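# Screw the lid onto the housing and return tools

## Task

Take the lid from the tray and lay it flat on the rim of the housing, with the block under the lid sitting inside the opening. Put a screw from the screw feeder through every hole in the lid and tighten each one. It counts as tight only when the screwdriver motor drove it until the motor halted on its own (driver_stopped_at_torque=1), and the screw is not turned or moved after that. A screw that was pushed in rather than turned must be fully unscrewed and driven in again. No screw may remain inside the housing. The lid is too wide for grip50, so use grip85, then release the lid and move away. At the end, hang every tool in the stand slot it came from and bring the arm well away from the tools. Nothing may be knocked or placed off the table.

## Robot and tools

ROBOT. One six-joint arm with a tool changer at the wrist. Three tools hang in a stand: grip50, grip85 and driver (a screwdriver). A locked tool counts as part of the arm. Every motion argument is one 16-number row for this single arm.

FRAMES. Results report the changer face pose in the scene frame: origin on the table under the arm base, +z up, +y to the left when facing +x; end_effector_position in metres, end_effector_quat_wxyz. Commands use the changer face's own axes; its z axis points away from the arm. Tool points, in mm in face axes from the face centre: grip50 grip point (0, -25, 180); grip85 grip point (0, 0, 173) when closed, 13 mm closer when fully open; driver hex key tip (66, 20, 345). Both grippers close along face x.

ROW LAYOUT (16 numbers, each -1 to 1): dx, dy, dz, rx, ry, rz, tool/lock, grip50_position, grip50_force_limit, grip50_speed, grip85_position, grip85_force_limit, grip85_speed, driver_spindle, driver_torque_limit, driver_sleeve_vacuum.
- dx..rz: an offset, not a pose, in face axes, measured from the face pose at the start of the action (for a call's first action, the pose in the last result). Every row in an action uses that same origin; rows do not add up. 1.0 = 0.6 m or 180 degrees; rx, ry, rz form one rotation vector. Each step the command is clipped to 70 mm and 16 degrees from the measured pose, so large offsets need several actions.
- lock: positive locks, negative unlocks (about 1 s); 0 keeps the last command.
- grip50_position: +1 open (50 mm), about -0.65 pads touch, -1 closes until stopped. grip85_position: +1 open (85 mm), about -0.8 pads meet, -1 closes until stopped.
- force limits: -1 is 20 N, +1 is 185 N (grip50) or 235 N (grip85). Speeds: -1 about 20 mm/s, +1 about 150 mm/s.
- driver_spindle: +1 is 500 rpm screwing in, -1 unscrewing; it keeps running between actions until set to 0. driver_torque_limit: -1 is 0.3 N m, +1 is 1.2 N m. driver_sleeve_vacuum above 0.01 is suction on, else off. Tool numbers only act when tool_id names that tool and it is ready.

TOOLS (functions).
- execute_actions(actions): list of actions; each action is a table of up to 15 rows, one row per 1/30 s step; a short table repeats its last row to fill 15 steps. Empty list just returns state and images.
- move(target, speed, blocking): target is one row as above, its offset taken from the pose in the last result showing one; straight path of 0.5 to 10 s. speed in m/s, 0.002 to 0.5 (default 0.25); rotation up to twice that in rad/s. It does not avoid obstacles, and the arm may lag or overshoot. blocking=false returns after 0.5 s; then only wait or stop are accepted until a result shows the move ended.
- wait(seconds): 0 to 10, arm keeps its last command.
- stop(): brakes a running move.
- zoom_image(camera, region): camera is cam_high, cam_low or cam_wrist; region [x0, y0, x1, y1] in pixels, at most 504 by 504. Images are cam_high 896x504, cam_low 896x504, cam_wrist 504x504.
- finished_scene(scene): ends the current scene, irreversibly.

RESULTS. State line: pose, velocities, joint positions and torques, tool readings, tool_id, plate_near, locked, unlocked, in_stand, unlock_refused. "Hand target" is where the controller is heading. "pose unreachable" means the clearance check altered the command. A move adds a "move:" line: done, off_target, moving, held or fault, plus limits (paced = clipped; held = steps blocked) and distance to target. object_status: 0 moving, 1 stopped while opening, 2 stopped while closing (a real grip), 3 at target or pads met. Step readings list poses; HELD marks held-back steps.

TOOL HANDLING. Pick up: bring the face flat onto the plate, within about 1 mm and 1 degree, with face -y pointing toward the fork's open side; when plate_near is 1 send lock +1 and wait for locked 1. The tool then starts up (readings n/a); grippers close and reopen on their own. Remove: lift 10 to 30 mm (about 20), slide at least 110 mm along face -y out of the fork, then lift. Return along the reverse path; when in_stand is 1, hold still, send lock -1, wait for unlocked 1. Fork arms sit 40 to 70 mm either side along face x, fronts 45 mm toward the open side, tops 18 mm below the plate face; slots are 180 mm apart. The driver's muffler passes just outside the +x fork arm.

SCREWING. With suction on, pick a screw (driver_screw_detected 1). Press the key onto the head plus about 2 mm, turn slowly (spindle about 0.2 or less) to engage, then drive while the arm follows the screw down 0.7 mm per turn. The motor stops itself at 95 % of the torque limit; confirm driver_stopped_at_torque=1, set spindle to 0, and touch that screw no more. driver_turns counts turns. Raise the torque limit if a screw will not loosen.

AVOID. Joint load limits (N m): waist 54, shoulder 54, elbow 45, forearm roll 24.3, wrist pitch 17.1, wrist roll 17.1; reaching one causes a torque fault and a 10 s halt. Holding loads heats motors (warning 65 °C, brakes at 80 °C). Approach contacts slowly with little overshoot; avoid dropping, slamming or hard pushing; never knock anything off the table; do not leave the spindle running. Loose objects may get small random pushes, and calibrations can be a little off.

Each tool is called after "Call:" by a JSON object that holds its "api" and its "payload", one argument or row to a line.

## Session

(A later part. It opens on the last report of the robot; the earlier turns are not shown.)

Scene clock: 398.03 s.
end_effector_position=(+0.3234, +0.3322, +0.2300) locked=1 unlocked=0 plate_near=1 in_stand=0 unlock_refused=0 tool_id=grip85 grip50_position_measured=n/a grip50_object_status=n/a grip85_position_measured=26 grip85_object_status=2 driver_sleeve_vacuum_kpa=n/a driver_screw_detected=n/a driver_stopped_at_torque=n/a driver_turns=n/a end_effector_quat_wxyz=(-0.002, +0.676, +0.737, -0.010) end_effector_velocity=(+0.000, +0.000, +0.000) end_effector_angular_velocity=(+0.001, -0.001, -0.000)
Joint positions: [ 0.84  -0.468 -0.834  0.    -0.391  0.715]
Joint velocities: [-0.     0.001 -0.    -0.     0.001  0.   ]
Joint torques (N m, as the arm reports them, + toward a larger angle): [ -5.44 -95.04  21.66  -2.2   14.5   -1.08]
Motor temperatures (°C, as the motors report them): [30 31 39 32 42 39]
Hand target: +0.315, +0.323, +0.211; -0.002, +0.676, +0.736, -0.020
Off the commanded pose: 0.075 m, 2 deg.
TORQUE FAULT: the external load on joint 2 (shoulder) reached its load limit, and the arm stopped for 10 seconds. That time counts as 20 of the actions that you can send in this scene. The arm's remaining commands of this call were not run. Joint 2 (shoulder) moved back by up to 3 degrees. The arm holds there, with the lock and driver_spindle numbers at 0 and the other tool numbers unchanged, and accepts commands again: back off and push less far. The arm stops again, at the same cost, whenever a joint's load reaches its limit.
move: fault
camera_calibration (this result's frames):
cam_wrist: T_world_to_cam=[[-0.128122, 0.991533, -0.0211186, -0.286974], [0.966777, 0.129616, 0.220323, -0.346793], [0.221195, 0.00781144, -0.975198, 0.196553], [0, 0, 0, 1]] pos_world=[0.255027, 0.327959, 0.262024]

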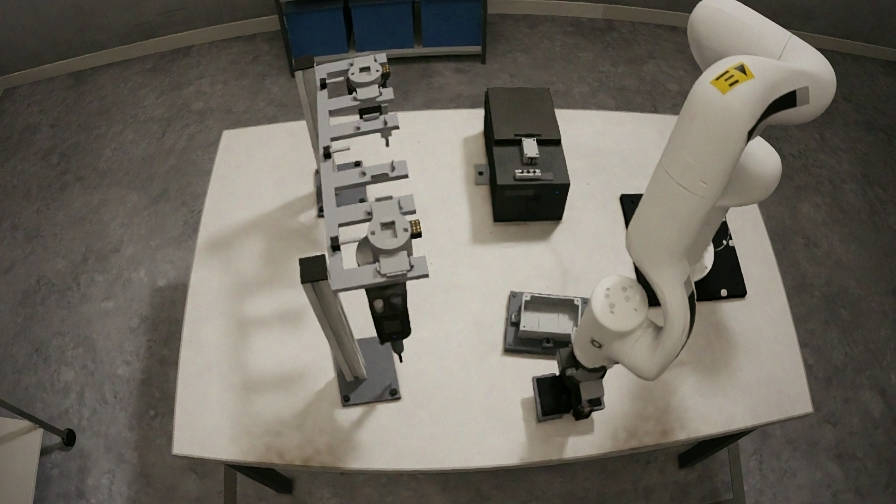

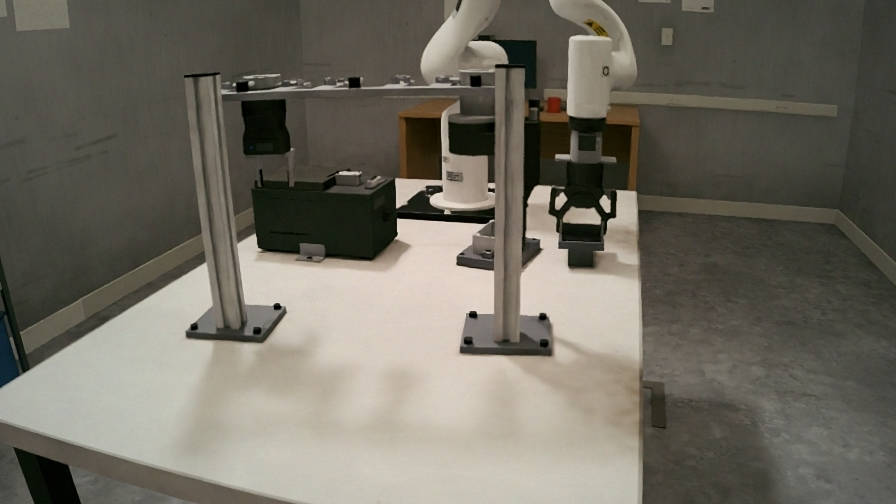

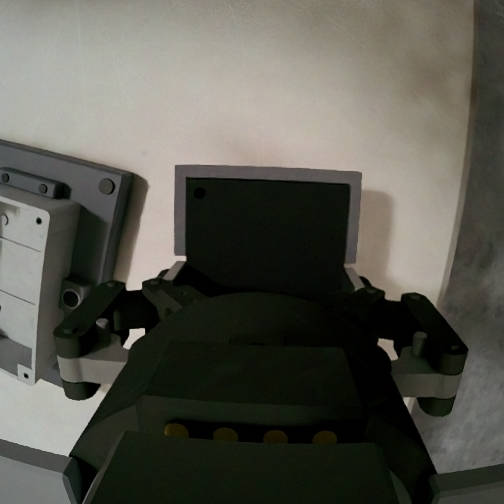

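Call:
{"api": "execute_actions", "payload": {
  "actions": [
    [[0,0,0,0,0,0,0,0,0,0,1,-0.3,0,0,-1,-1]],
    [[0,0,0,0,0,0,0,0,0,0,1,-0.3,0,0,-1,-1]]
  ]
}}

Scene clock: 408.10 s.
end_effector_position=(+0.3287, +0.3374, +0.2546) locked=1 unlocked=0 plate_near=1 in_stand=0 unlock_refused=0 tool_id=grip85 grip50_position_measured=n/a grip50_object_status=n/a grip85_position_measured=26 grip85_object_status=2 driver_sleeve_vacuum_kpa=n/a driver_screw_detected=n/a driver_stopped_at_torque=n/a driver_turns=n/a end_effector_quat_wxyz=(-0.001, +0.676, +0.736, +0.017) end_effector_velocity=(+0.001, +0.000, +0.000) end_effector_angular_velocity=(+0.002, -0.001, -0.001)
Joint positions: [ 0.84  -0.415 -0.834  0.    -0.391  0.715]
Joint velocities: [-0.001  0.    -0.001  0.001  0.001  0.   ]
Joint torques (N m, as the arm reports them, + toward a larger angle): [ -0.92  42.3  -17.68  -0.24   0.32  -0.3 ]
Motor temperatures (°C, as the motors report them): [30 31 40 32 41 39]
Hand target: +0.329, +0.337, +0.255; -0.001, +0.676, +0.736, +0.017
Off the commanded pose: 0.026 m, 3 deg.
TORQUE FAULT: the external load on joint 2 (shoulder) reached its load limit, and the arm stopped for 10 seconds. That time counts as 2 of the actions that you can send in this scene; the call itself counts as one more. The arm ran no command of this call. Joint 2 (shoulder) moved back by up to 3 degrees. The arm holds there, with the lock and driver_spindle numbers at 0 and the other tool numbers unchanged, and accepts commands again: back off and push less far. The arm stops again, at the same cost, whenever a joint's load reaches its limit.
Step readings (end_effector_position):
0: (+0.3287, +0.3374, +0.2546)
1: (+0.3287, +0.3374, +0.2546)
2: (+0.3287, +0.3374, +0.2546)
4: (+0.3287, +0.3374, +0.2546)
8: (+0.3287, +0.3374, +0.2546)
15: (+0.3287, +0.3374, +0.2546)
camera_calibration (this result's frames):
cam_wrist: T_world_to_cam=[[-0.127757, 0.991739, 0.0114841, -0.299496], [0.958039, 0.120403, 0.260123, -0.362103], [0.256592, 0.0442347, -0.965507, 0.19292], [0, 0, 0, 1]] pos_world=[0.259144, 0.332086, 0.283896]

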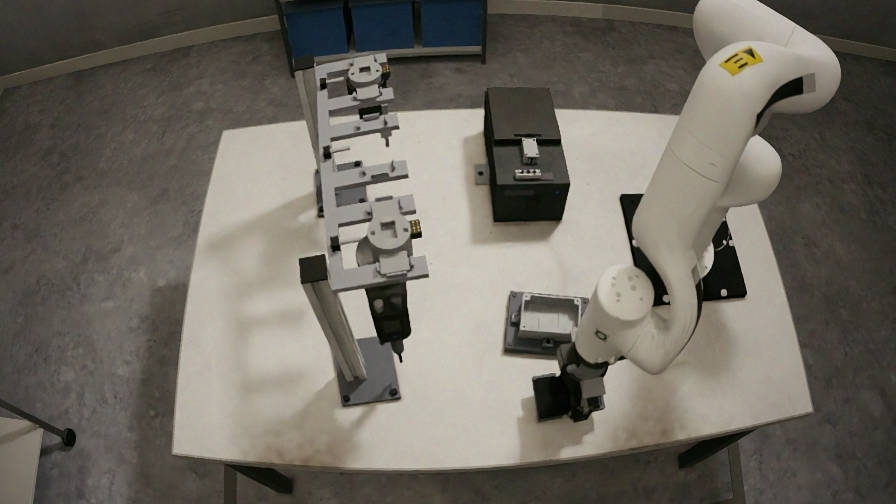

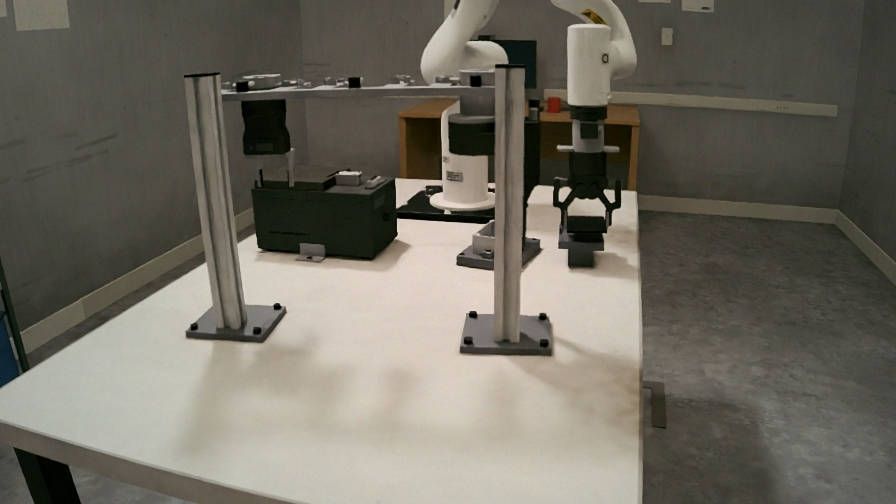

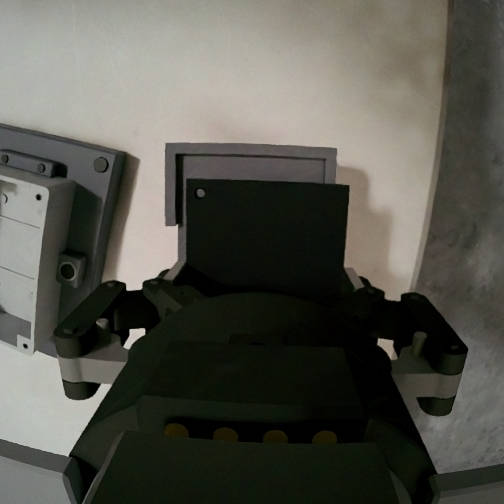

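Call:
{"api": "move", "payload": {
  "target": [0,0,-0.1,0.00653,-0.00512,0,0,0,0,0,-1,-0.3,-0.7,0,-1,-1],
  "speed": 0.015
}}

Call:
{"api": "zoom_image", "payload": {
  "camera": "cam_low",
  "region": [520,110,660,280]
}}

Scene clock: 436.03 s.
end_effector_position=(+0.3274, +0.3360, +0.3145) locked=1 unlocked=0 plate_near=1 in_stand=0 unlock_refused=0 tool_id=grip85 grip50_position_measured=n/a grip50_object_status=n/a grip85_position_measured=26 grip85_object_status=2 driver_sleeve_vacuum_kpa=n/a driver_screw_detected=n/a driver_stopped_at_torque=n/a driver_turns=n/a end_effector_quat_wxyz=(-0.003, +0.676, +0.737, +0.004) end_effector_velocity=(-0.000, -0.000, +0.000) end_effector_angular_velocity=(-0.001, +0.000, +0.000)
Joint positions: [ 0.84  -0.308 -0.863  0.003 -0.553  0.712]
Joint velocities: [-0.     0.001 -0.    -0.001 -0.002  0.   ]
Joint torques (N m, as the arm reports them, + toward a larger angle): [  0.19  39.32 -19.05   0.24   0.1   -0.34]
Motor temperatures (°C, as the motors report them): [30 31 40 32 40 39]
Hand target: +0.327, +0.336, +0.315; -0.003, +0.676, +0.737, +0.004
Off the commanded pose: 0.000 m, 0 deg.
move: done
camera_calibration (this result's frames):
cam_wrist: T_world_to_cam=[[-0.12793, 0.991777, -0.00347662, -0.294126], [0.962813, 0.125033, 0.239493, -0.372958], [0.237959, 0.027291, -0.970892, 0.264626], [0, 0, 0, 1]] pos_world=[0.258491, 0.331118, 0.345222]

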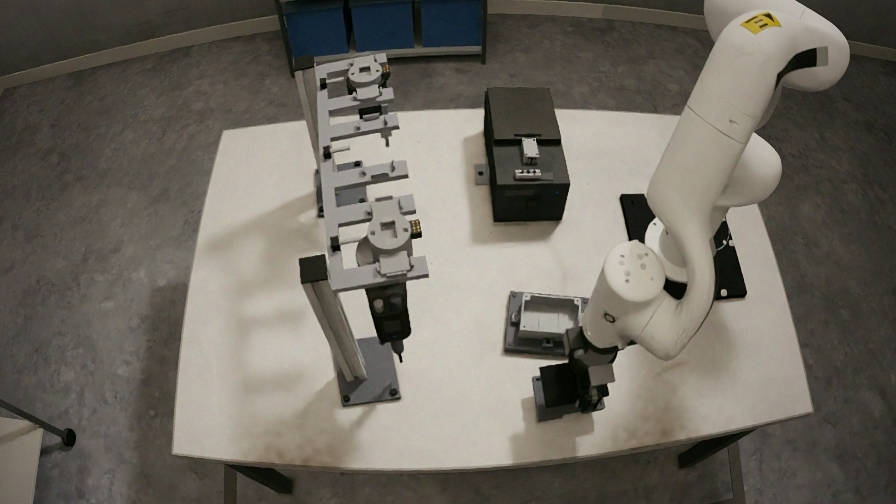

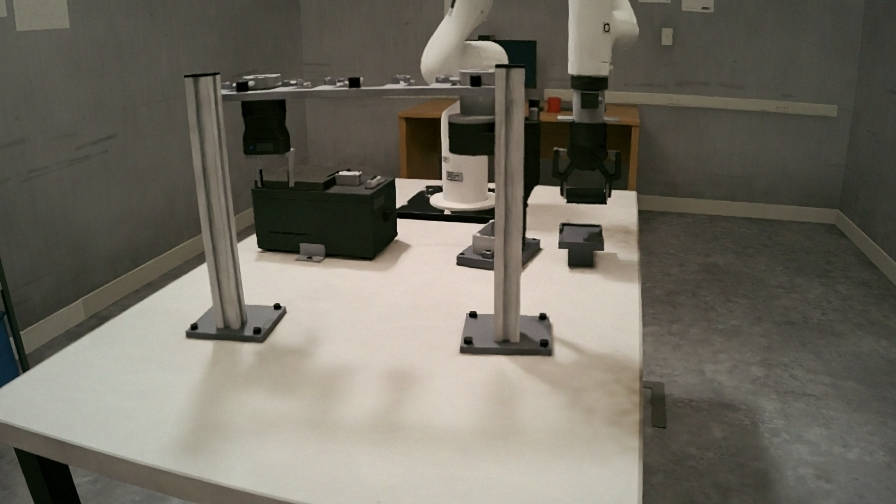

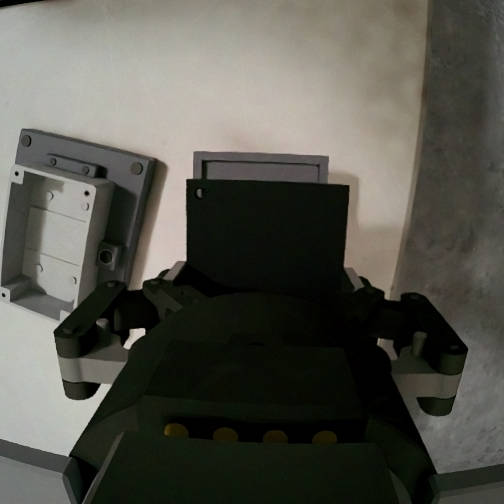

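Region (520, 110, 660, 280) of cam_low's 896x504 image, scaled by 2.965, with more detail than that image has; it fills the left 415 columns of this view, and the rest is white.

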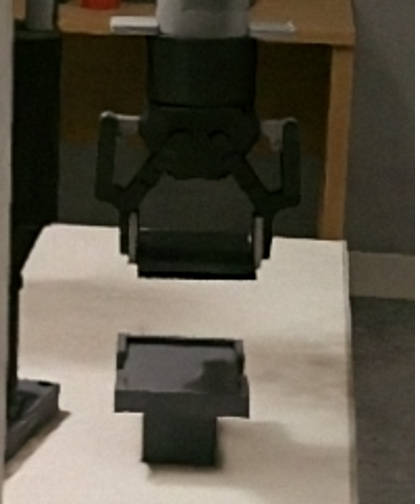

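Call:
{"api": "move", "payload": {
  "target": [-0.2947,0.0033,0,0,0,0.0761,0,0,0,0,-1,-0.3,-0.7,0,-1,-1],
  "speed": 0.08
}}

Call:
{"api": "zoom_image", "payload": {
  "camera": "cam_wrist",
  "region": [130,110,400,320]
}}

Scene clock: 481.03 s.
end_effector_position=(+0.3444, +0.1600, +0.3132) locked=1 unlocked=0 plate_near=1 in_stand=0 unlock_refused=0 tool_id=grip85 grip50_position_measured=n/a grip50_object_status=n/a grip85_position_measured=26 grip85_object_status=2 driver_sleeve_vacuum_kpa=n/a driver_screw_detected=n/a driver_stopped_at_torque=n/a driver_turns=n/a end_effector_quat_wxyz=(-0.003, +0.759, +0.651, +0.003) end_effector_velocity=(+0.000, -0.001, -0.000) end_effector_angular_velocity=(-0.000, +0.001, -0.002)
Joint positions: [ 0.478 -0.108 -0.616  0.004 -0.506  0.589]
Joint velocities: [-0.003  0.     0.001  0.    -0.001 -0.002]
Joint torques (N m, as the arm reports them, + toward a larger angle): [ -2.19  26.52 -18.42   0.45  -0.01  -0.26]
Motor temperatures (°C, as the motors report them): [30 31 40 32 40 39]
Hand target: +0.344, +0.160, +0.313; -0.003, +0.759, +0.651, +0.003
Off the commanded pose: 0.000 m, 0 deg.
move: done
camera_calibration (this result's frames):
cam_wrist: T_world_to_cam=[[0.110426, 0.993879, -0.0033706, -0.19994], [0.965371, -0.106451, 0.238175, -0.330396], [0.236358, -0.0295547, -0.971216, 0.273923], [0, 0, 0, 1]] pos_world=[0.276289, 0.17164, 0.344056]

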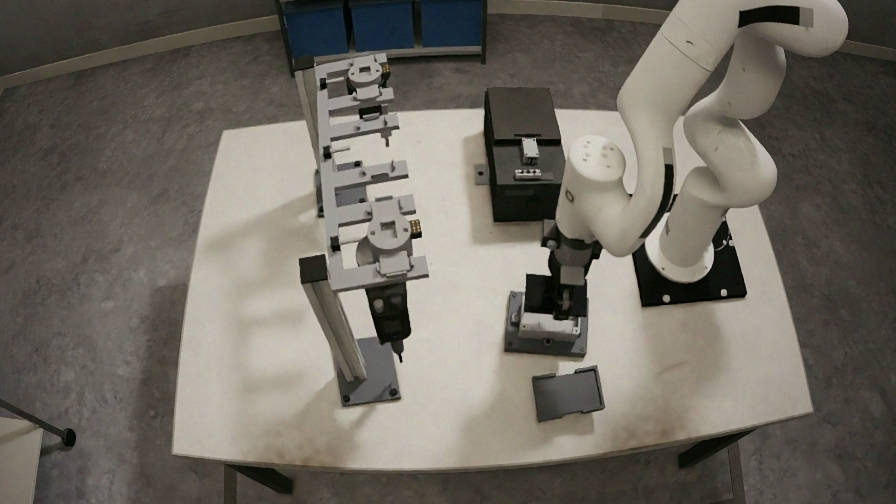

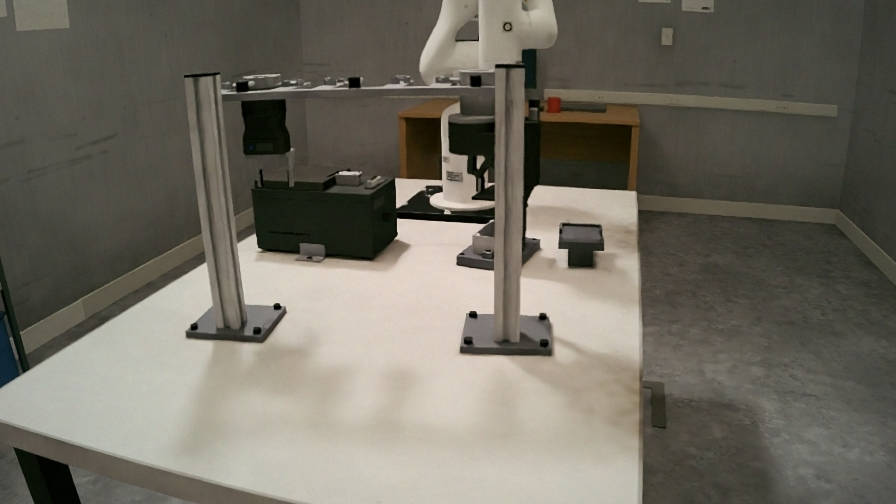

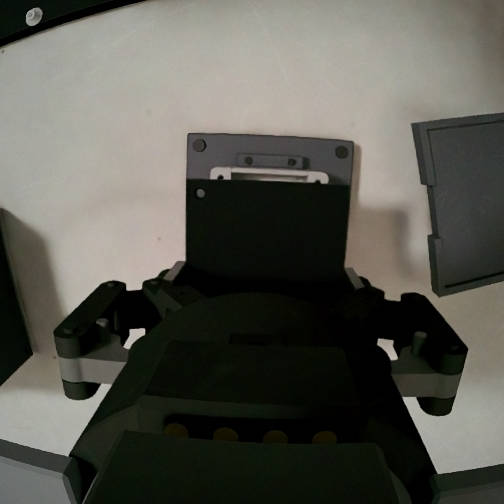

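Region (130, 110, 400, 320) of cam_wrist's 504x504 image, scaled by 1.867, with more detail than that image has.

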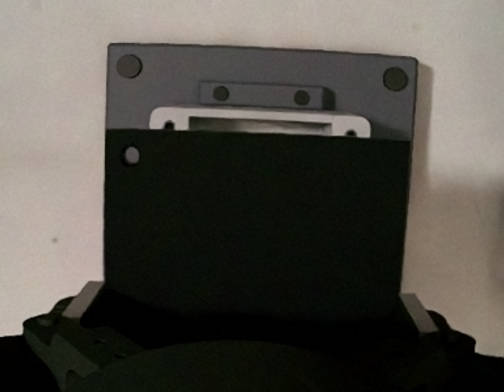

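Call:
{"api": "move", "payload": {
  "target": [0,-0.005,0.07,0,0,0,0,0,0,0,-1,-0.3,-0.7,0,-1,-1],
  "speed": 0.03
}}

Call:
{"api": "zoom_image", "payload": {
  "camera": "cam_wrist",
  "region": [130,110,400,320]
}}

Scene clock: 494.70 s.
end_effector_position=(+0.3415, +0.1608, +0.2713) locked=1 unlocked=0 plate_near=1 in_stand=0 unlock_refused=0 tool_id=grip85 grip50_position_measured=n/a grip50_object_status=n/a grip85_position_measured=26 grip85_object_status=2 driver_sleeve_vacuum_kpa=n/a driver_screw_detected=n/a driver_stopped_at_torque=n/a driver_turns=n/a end_effector_quat_wxyz=(-0.003, +0.759, +0.651, +0.003) end_effector_velocity=(+0.001, +0.000, -0.000) end_effector_angular_velocity=(+0.000, -0.001, -0.001)
Joint positions: [ 0.483 -0.196 -0.59   0.004 -0.391  0.593]
Joint velocities: [-0.    -0.001 -0.001 -0.     0.001  0.001]
Joint torques (N m, as the arm reports them, + toward a larger angle): [ -2.25  28.21 -15.95   0.1    0.01  -0.35]
Motor temperatures (°C, as the motors report them): [30 31 40 32 40 39]
Hand target: +0.341, +0.161, +0.271; -0.003, +0.759, +0.651, +0.003
Off the commanded pose: 0.000 m, 0 deg.
move: done
camera_calibration (this result's frames):
cam_wrist: T_world_to_cam=[[0.110513, 0.993869, -0.00347109, -0.200512], [0.965327, -0.106507, 0.238327, -0.317579], [0.236496, -0.0296889, -0.971179, 0.233895], [0, 0, 0, 1]] pos_world=[0.273412, 0.172403, 0.302146]

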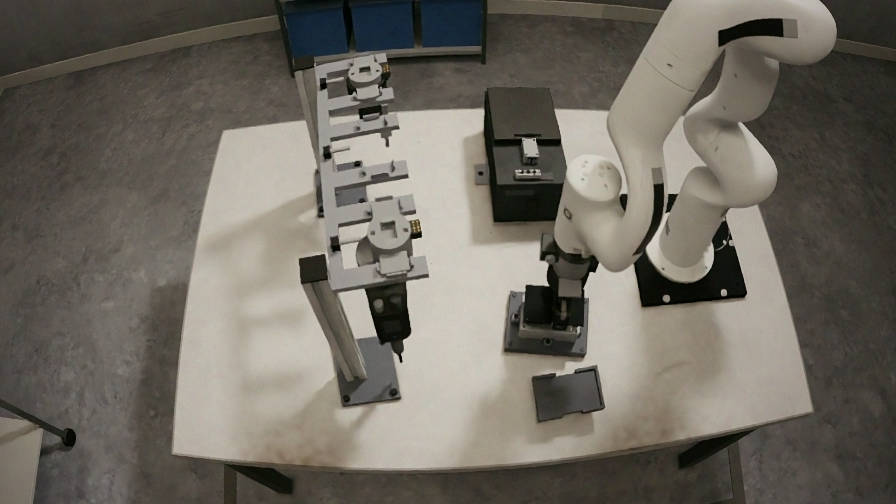

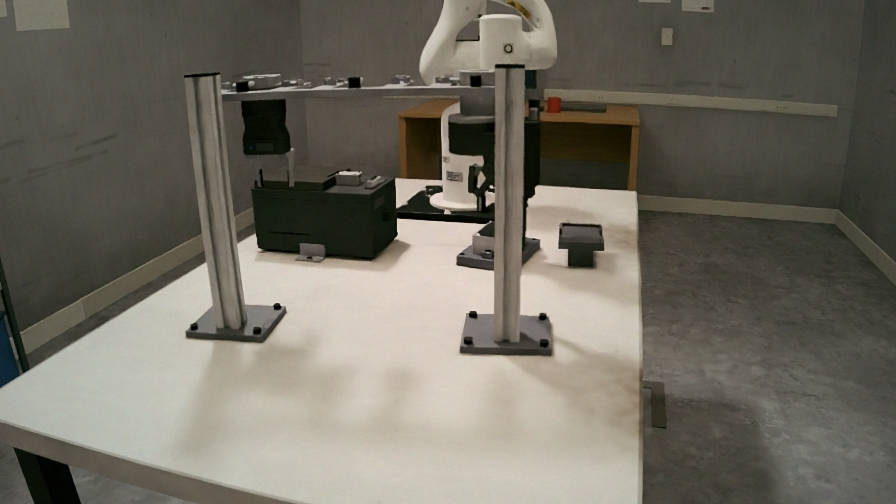

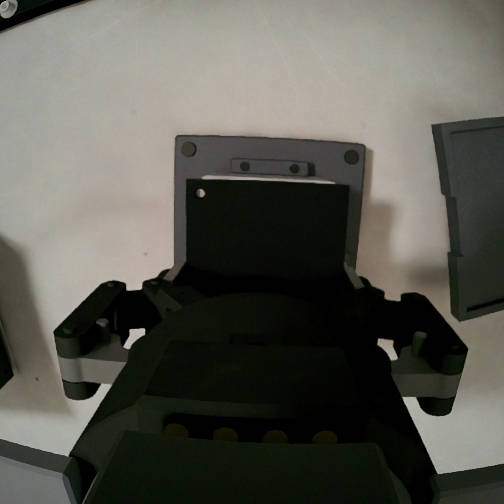

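Region (130, 110, 400, 320) of cam_wrist's 504x504 image, scaled by 1.867, with more detail than that image has.

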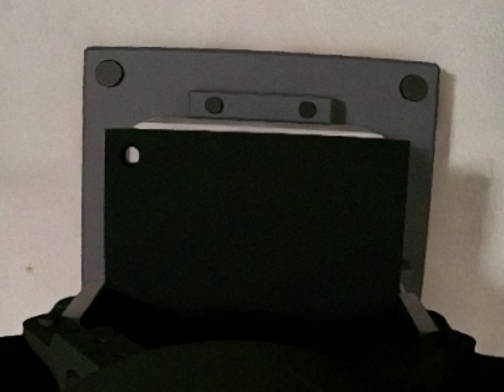

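Call:
{"api": "move", "payload": {
  "target": [0.0011,0,0.035,0,0,0,0,0,0,0,-1,-0.3,-0.7,0,-1,-1],
  "speed": 0.015
}}

Call:
{"api": "zoom_image", "payload": {
  "camera": "cam_wrist",
  "region": [130,110,400,320]
}}

Call:
{"api": "zoom_image", "payload": {
  "camera": "cam_high",
  "region": [490,270,620,370]
}}

Scene clock: 516.27 s.
end_effector_position=(+0.3416, +0.1616, +0.2504) locked=1 unlocked=0 plate_near=1 in_stand=0 unlock_refused=0 tool_id=grip85 grip50_position_measured=n/a grip50_object_status=n/a grip85_position_measured=26 grip85_object_status=2 driver_sleeve_vacuum_kpa=n/a driver_screw_detected=n/a driver_stopped_at_torque=n/a driver_turns=n/a end_effector_quat_wxyz=(-0.003, +0.759, +0.651, +0.003) end_effector_velocity=(-0.000, -0.000, -0.001) end_effector_angular_velocity=(-0.001, +0.001, +0.000)
Joint positions: [ 0.484 -0.249 -0.585  0.005 -0.335  0.594]
Joint velocities: [ 0.    -0.002  0.001 -0.     0.001  0.   ]
Joint torques (N m, as the arm reports them, + toward a larger angle): [ -1.63  30.16 -15.61  -0.25   0.1   -0.3 ]
Motor temperatures (°C, as the motors report them): [30 31 40 32 40 39]
Hand target: +0.342, +0.162, +0.250; -0.003, +0.759, +0.651, +0.003
Off the commanded pose: 0.000 m, 0 deg.
move: done
camera_calibration (this result's frames):
cam_wrist: T_world_to_cam=[[0.110547, 0.993865, -0.00354977, -0.201377], [0.965316, -0.10652, 0.238364, -0.312638], [0.236524, -0.0297771, -0.971169, 0.213558], [0, 0, 0, 1]] pos_world=[0.273545, 0.173198, 0.281208]

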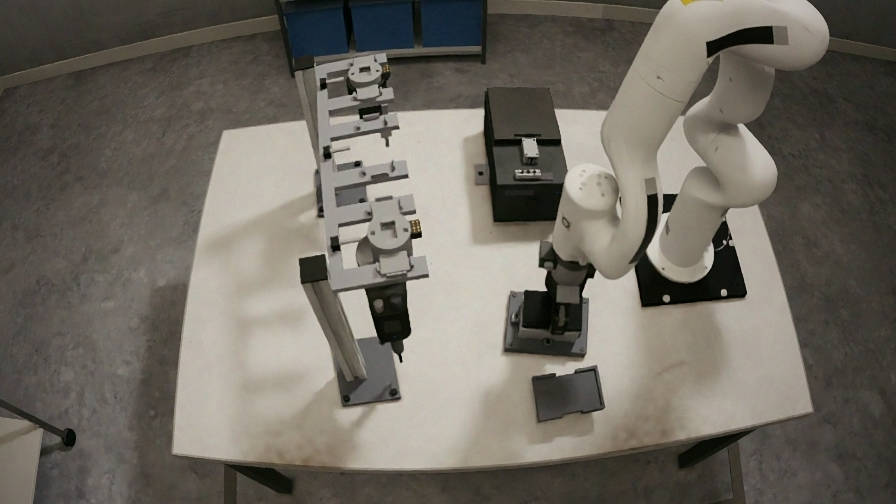

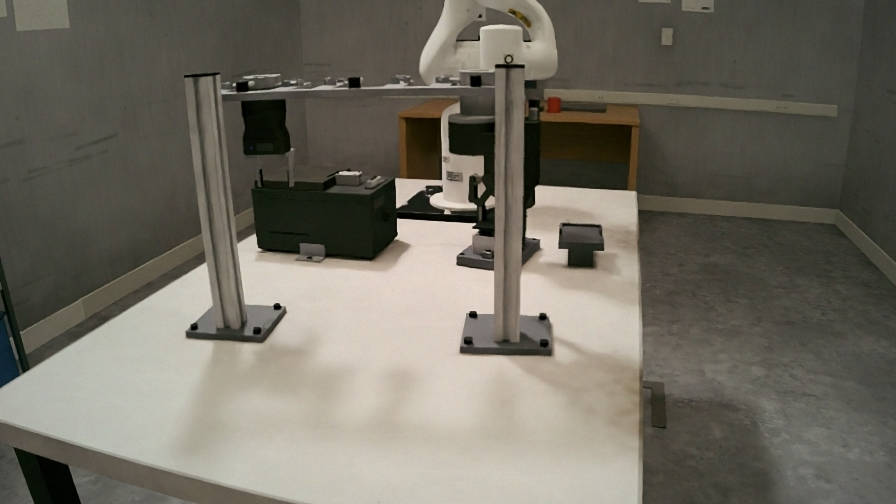

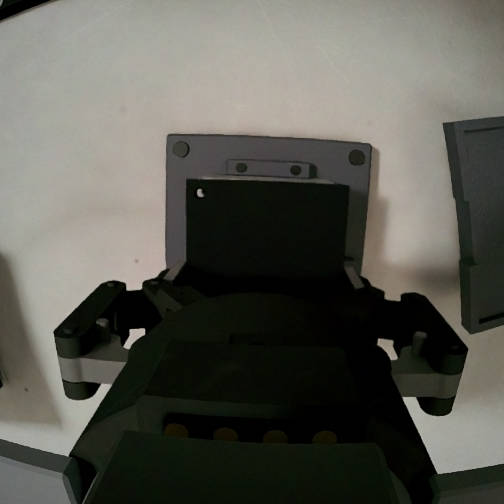

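Region (130, 110, 400, 320) of cam_wrist's 504x504 image, scaled by 1.867, with more detail than that image has.

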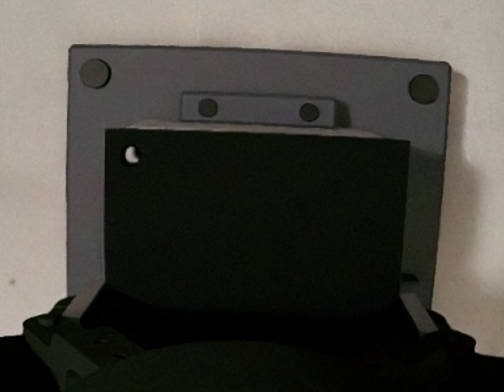

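Region (490, 270, 620, 370) of cam_high's 896x504 image, scaled by 3.877, with more detail than that image has; it fills the top 388 rows of this view, and the rest is white.

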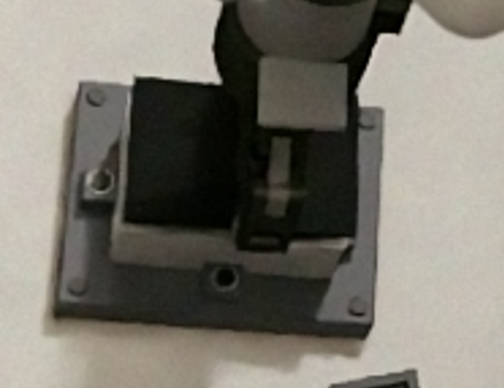

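Call:
{"api": "execute_actions", "payload": {
  "actions": []
}}

Scene clock: 556.93 s.
end_effector_position=(+0.3416, +0.1616, +0.2503) locked=1 unlocked=0 plate_near=1 in_stand=0 unlock_refused=0 tool_id=grip85 grip50_position_measured=n/a grip50_object_status=n/a grip85_position_measured=26 grip85_object_status=2 driver_sleeve_vacuum_kpa=n/a driver_screw_detected=n/a driver_stopped_at_torque=n/a driver_turns=n/a end_effector_quat_wxyz=(-0.003, +0.759, +0.651, +0.003) end_effector_velocity=(-0.000, -0.000, -0.000) end_effector_angular_velocity=(-0.001, +0.001, +0.002)
Joint positions: [ 0.484 -0.249 -0.585  0.005 -0.335  0.594]
Joint velocities: [-0.    -0.    -0.    -0.001 -0.001 -0.001]
Joint torques (N m, as the arm reports them, + toward a larger angle): [ -0.64  29.85 -15.43  -0.22   0.05  -0.25]
Motor temperatures (°C, as the motors report them): [30 31 39 32 40 39]
Hand target: +0.342, +0.162, +0.250; -0.003, +0.759, +0.651, +0.003
Off the commanded pose: 0.000 m, 0 deg.
camera_calibration (this result's frames):
cam_wrist: T_world_to_cam=[[0.110547, 0.993865, -0.0035466, -0.20138], [0.965315, -0.106521, 0.23837, -0.312625], [0.23653, -0.0297748, -0.971168, 0.213498], [0, 0, 0, 1]] pos_world=[0.273545, 0.1732, 0.281148]

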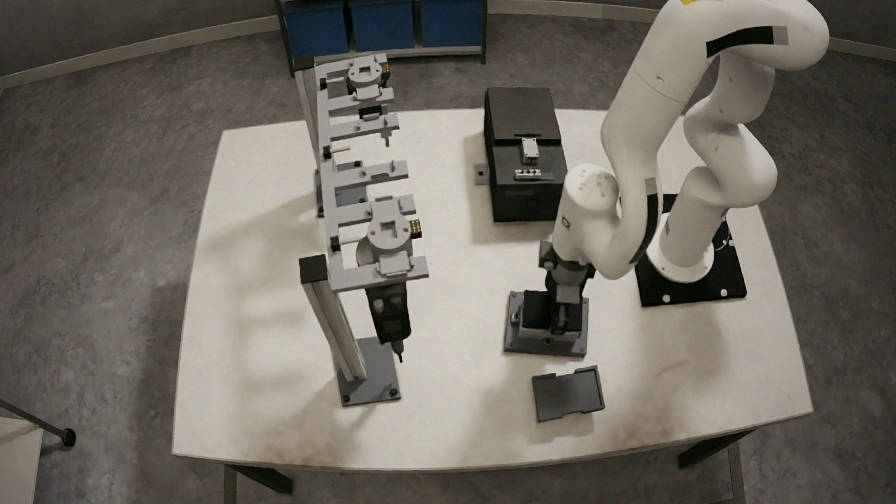

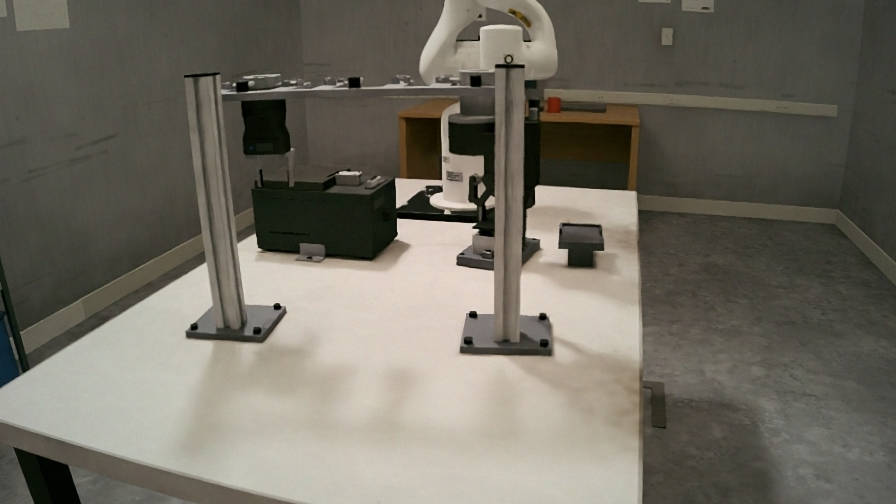

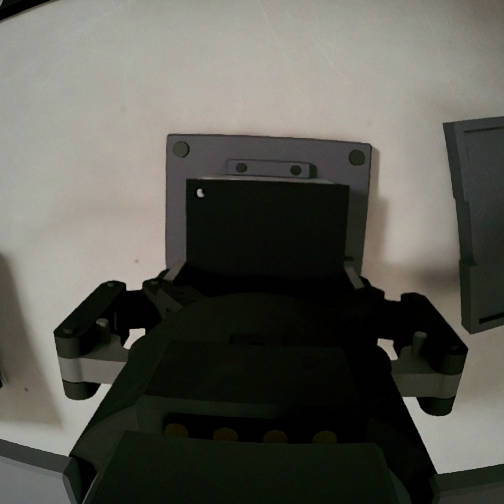

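Call:
{"api": "move", "payload": {
  "target": [0,0,0.0133,0,0,0,0,0,0,0,-1,-0.3,-0.7,0,0,0],
  "speed": 0.005
}}

Call:
{"api": "zoom_image", "payload": {
  "camera": "cam_wrist",
  "region": [150,120,390,290]
}}

Call:
{"api": "zoom_image", "payload": {
  "camera": "cam_low",
  "region": [420,190,580,290]
}}

Scene clock: 566.20 s.
end_effector_position=(+0.3418, +0.1617, +0.2431) locked=1 unlocked=0 plate_near=1 in_stand=0 unlock_refused=0 tool_id=grip85 grip50_position_measured=n/a grip50_object_status=n/a grip85_position_measured=26 grip85_object_status=2 driver_sleeve_vacuum_kpa=n/a driver_screw_detected=n/a driver_stopped_at_torque=n/a driver_turns=n/a end_effector_quat_wxyz=(-0.003, +0.759, +0.651, +0.003) end_effector_velocity=(+0.000, -0.000, -0.001) end_effector_angular_velocity=(+0.001, -0.002, +0.001)
Joint positions: [ 0.484 -0.268 -0.585  0.005 -0.317  0.594]
Joint velocities: [-0.    -0.002  0.001 -0.     0.006 -0.001]
Joint torques (N m, as the arm reports them, + toward a larger angle): [ -2.62  12.34 -10.17   0.1    4.3   -0.7 ]
Motor temperatures (°C, as the motors report them): [30 31 39 32 40 39]
Hand target: +0.342, +0.162, +0.242; -0.002, +0.759, +0.651, +0.003
Off the commanded pose: 0.001 m, 0 deg.
move: done
camera_calibration (this result's frames):
cam_wrist: T_world_to_cam=[[0.110705, 0.993845, -0.00407953, -0.201479], [0.965499, -0.106573, 0.237602, -0.310942], [0.235705, -0.0302426, -0.971354, 0.20683], [0, 0, 0, 1]] pos_world=[0.273768, 0.173356, 0.273964]

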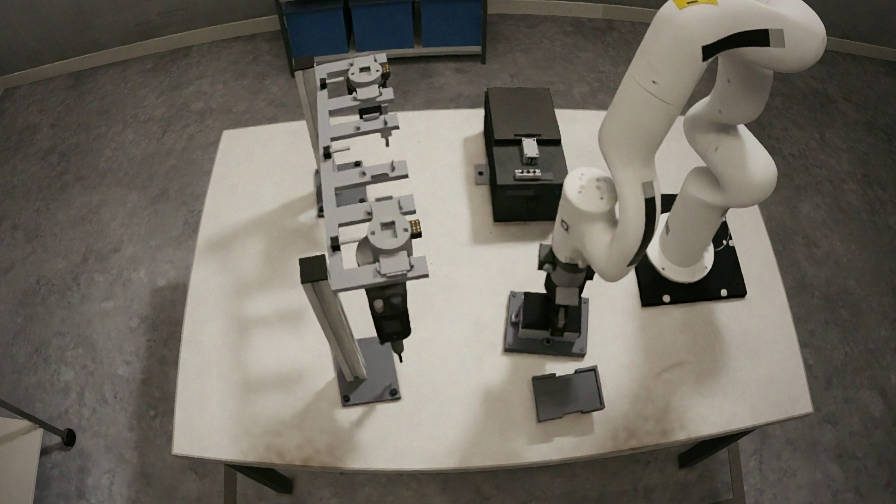

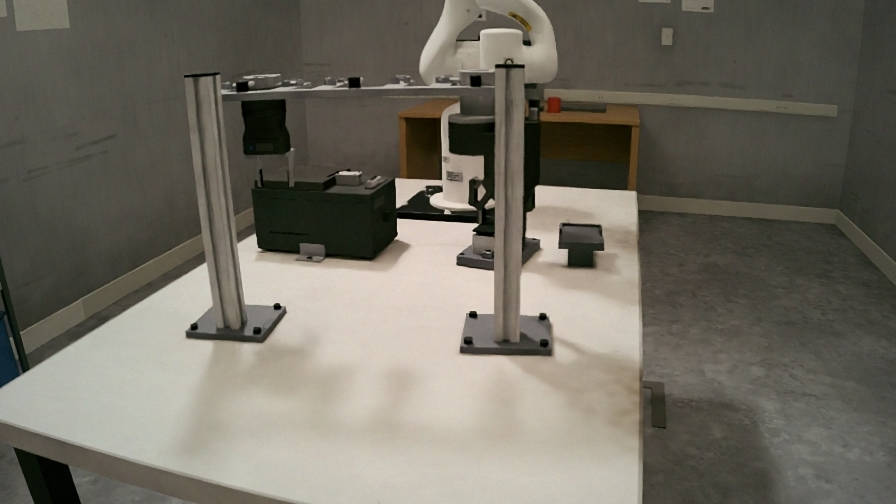

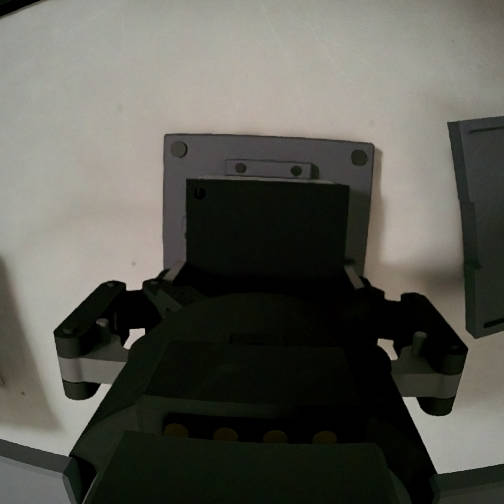

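Region (150, 120, 390, 290) of cam_wrist's 504x504 image, scaled by 2.100, with more detail than that image has; it fills the top 357 rows of this view, and the rest is white.

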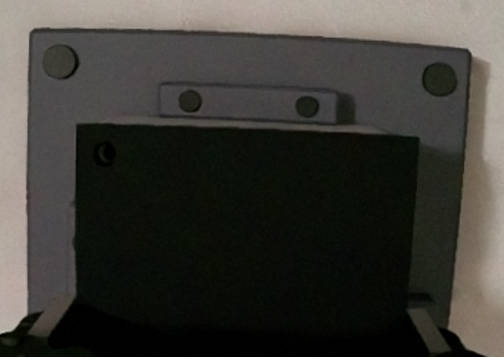

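Region (420, 190, 580, 290) of cam_low's 896x504 image, scaled by 3.150, with more detail than that image has; it fills the top 315 rows of this view, and the rest is white.

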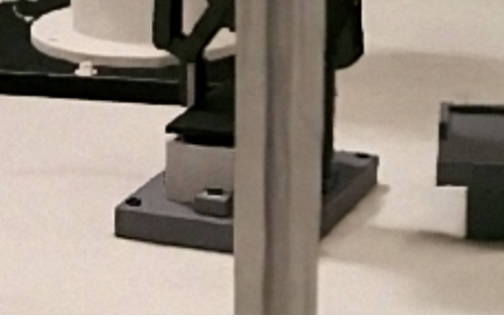

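Call:
{"api": "move", "payload": {
  "target": [0,0,0.005,0,0,0,0,0,0,0,-1,-0.3,-0.7,0,0,0],
  "speed": 0.004
}}

Call:
{"api": "zoom_image", "payload": {
  "camera": "cam_wrist",
  "region": [150,120,390,290]
}}

Call:
{"api": "zoom_image", "payload": {
  "camera": "cam_low",
  "region": [420,190,580,290]
}}

Scene clock: 584.77 s.
end_effector_position=(+0.3421, +0.1618, +0.2420) locked=1 unlocked=0 plate_near=1 in_stand=0 unlock_refused=0 tool_id=grip85 grip50_position_measured=n/a grip50_object_status=n/a grip85_position_measured=26 grip85_object_status=2 driver_sleeve_vacuum_kpa=n/a driver_screw_detected=n/a driver_stopped_at_torque=n/a driver_turns=n/a end_effector_quat_wxyz=(-0.003, +0.759, +0.651, +0.001) end_effector_velocity=(+0.000, +0.000, +0.000) end_effector_angular_velocity=(-0.001, +0.001, +0.001)
Joint positions: [ 0.484 -0.272 -0.587  0.005 -0.318  0.594]
Joint velocities: [ 0.    -0.001 -0.001 -0.    -0.002 -0.001]
Joint torques (N m, as the arm reports them, + toward a larger angle): [ -1.9  -12.69  -1.31   0.28   8.08  -0.88]
Motor temperatures (°C, as the motors report them): [30 31 39 32 40 39]
Hand target: +0.342, +0.162, +0.240; -0.003, +0.759, +0.651, +0.003
Off the commanded pose: 0.002 m, 0 deg.
move: done
camera_calibration (this result's frames):
cam_wrist: T_world_to_cam=[[0.1107, 0.993836, -0.0059123, -0.201191], [0.966249, -0.106231, 0.234687, -0.310521], [0.232612, -0.0316926, -0.972053, 0.207201], [0, 0, 0, 1]] pos_world=[0.274115, 0.173531, 0.273096]

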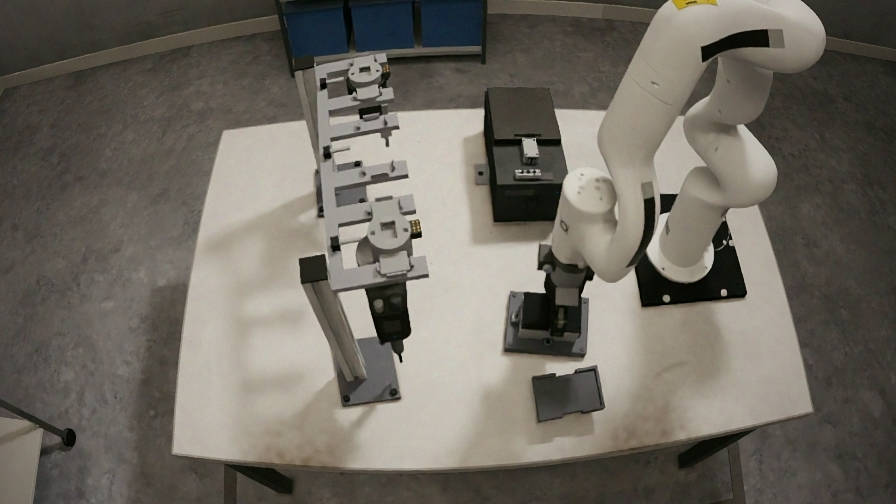

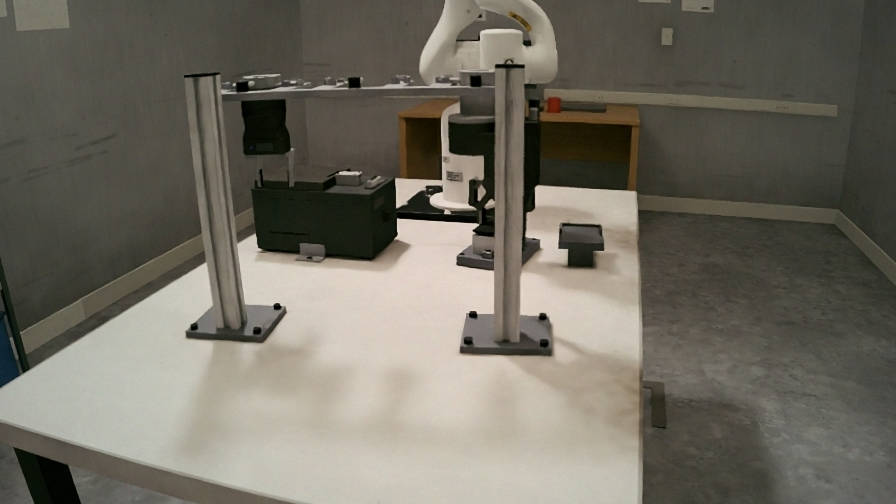

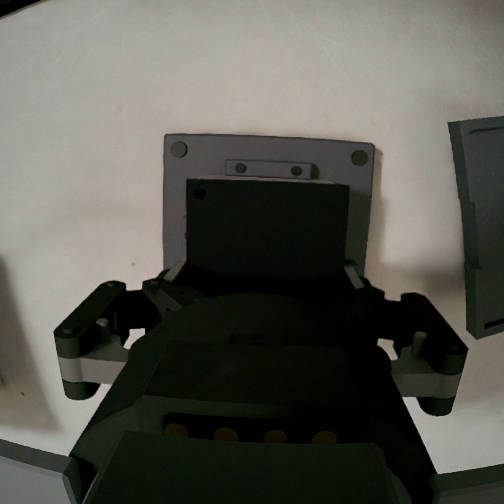

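Region (150, 120, 390, 290) of cam_wrist's 504x504 image, scaled by 2.100, with more detail than that image has; it fills the top 357 rows of this view, and the rest is white.

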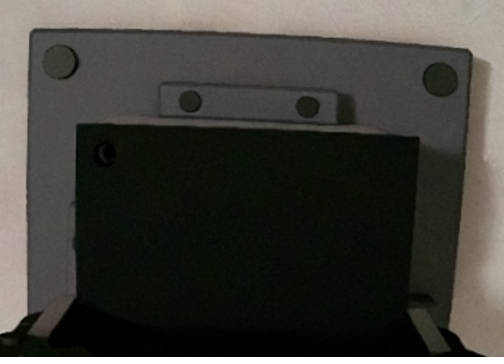

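Region (420, 190, 580, 290) of cam_low's 896x504 image, scaled by 3.150, with more detail than that image has; it fills the top 315 rows of this view, and the rest is white.

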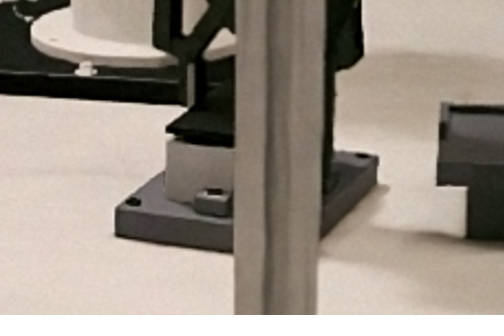

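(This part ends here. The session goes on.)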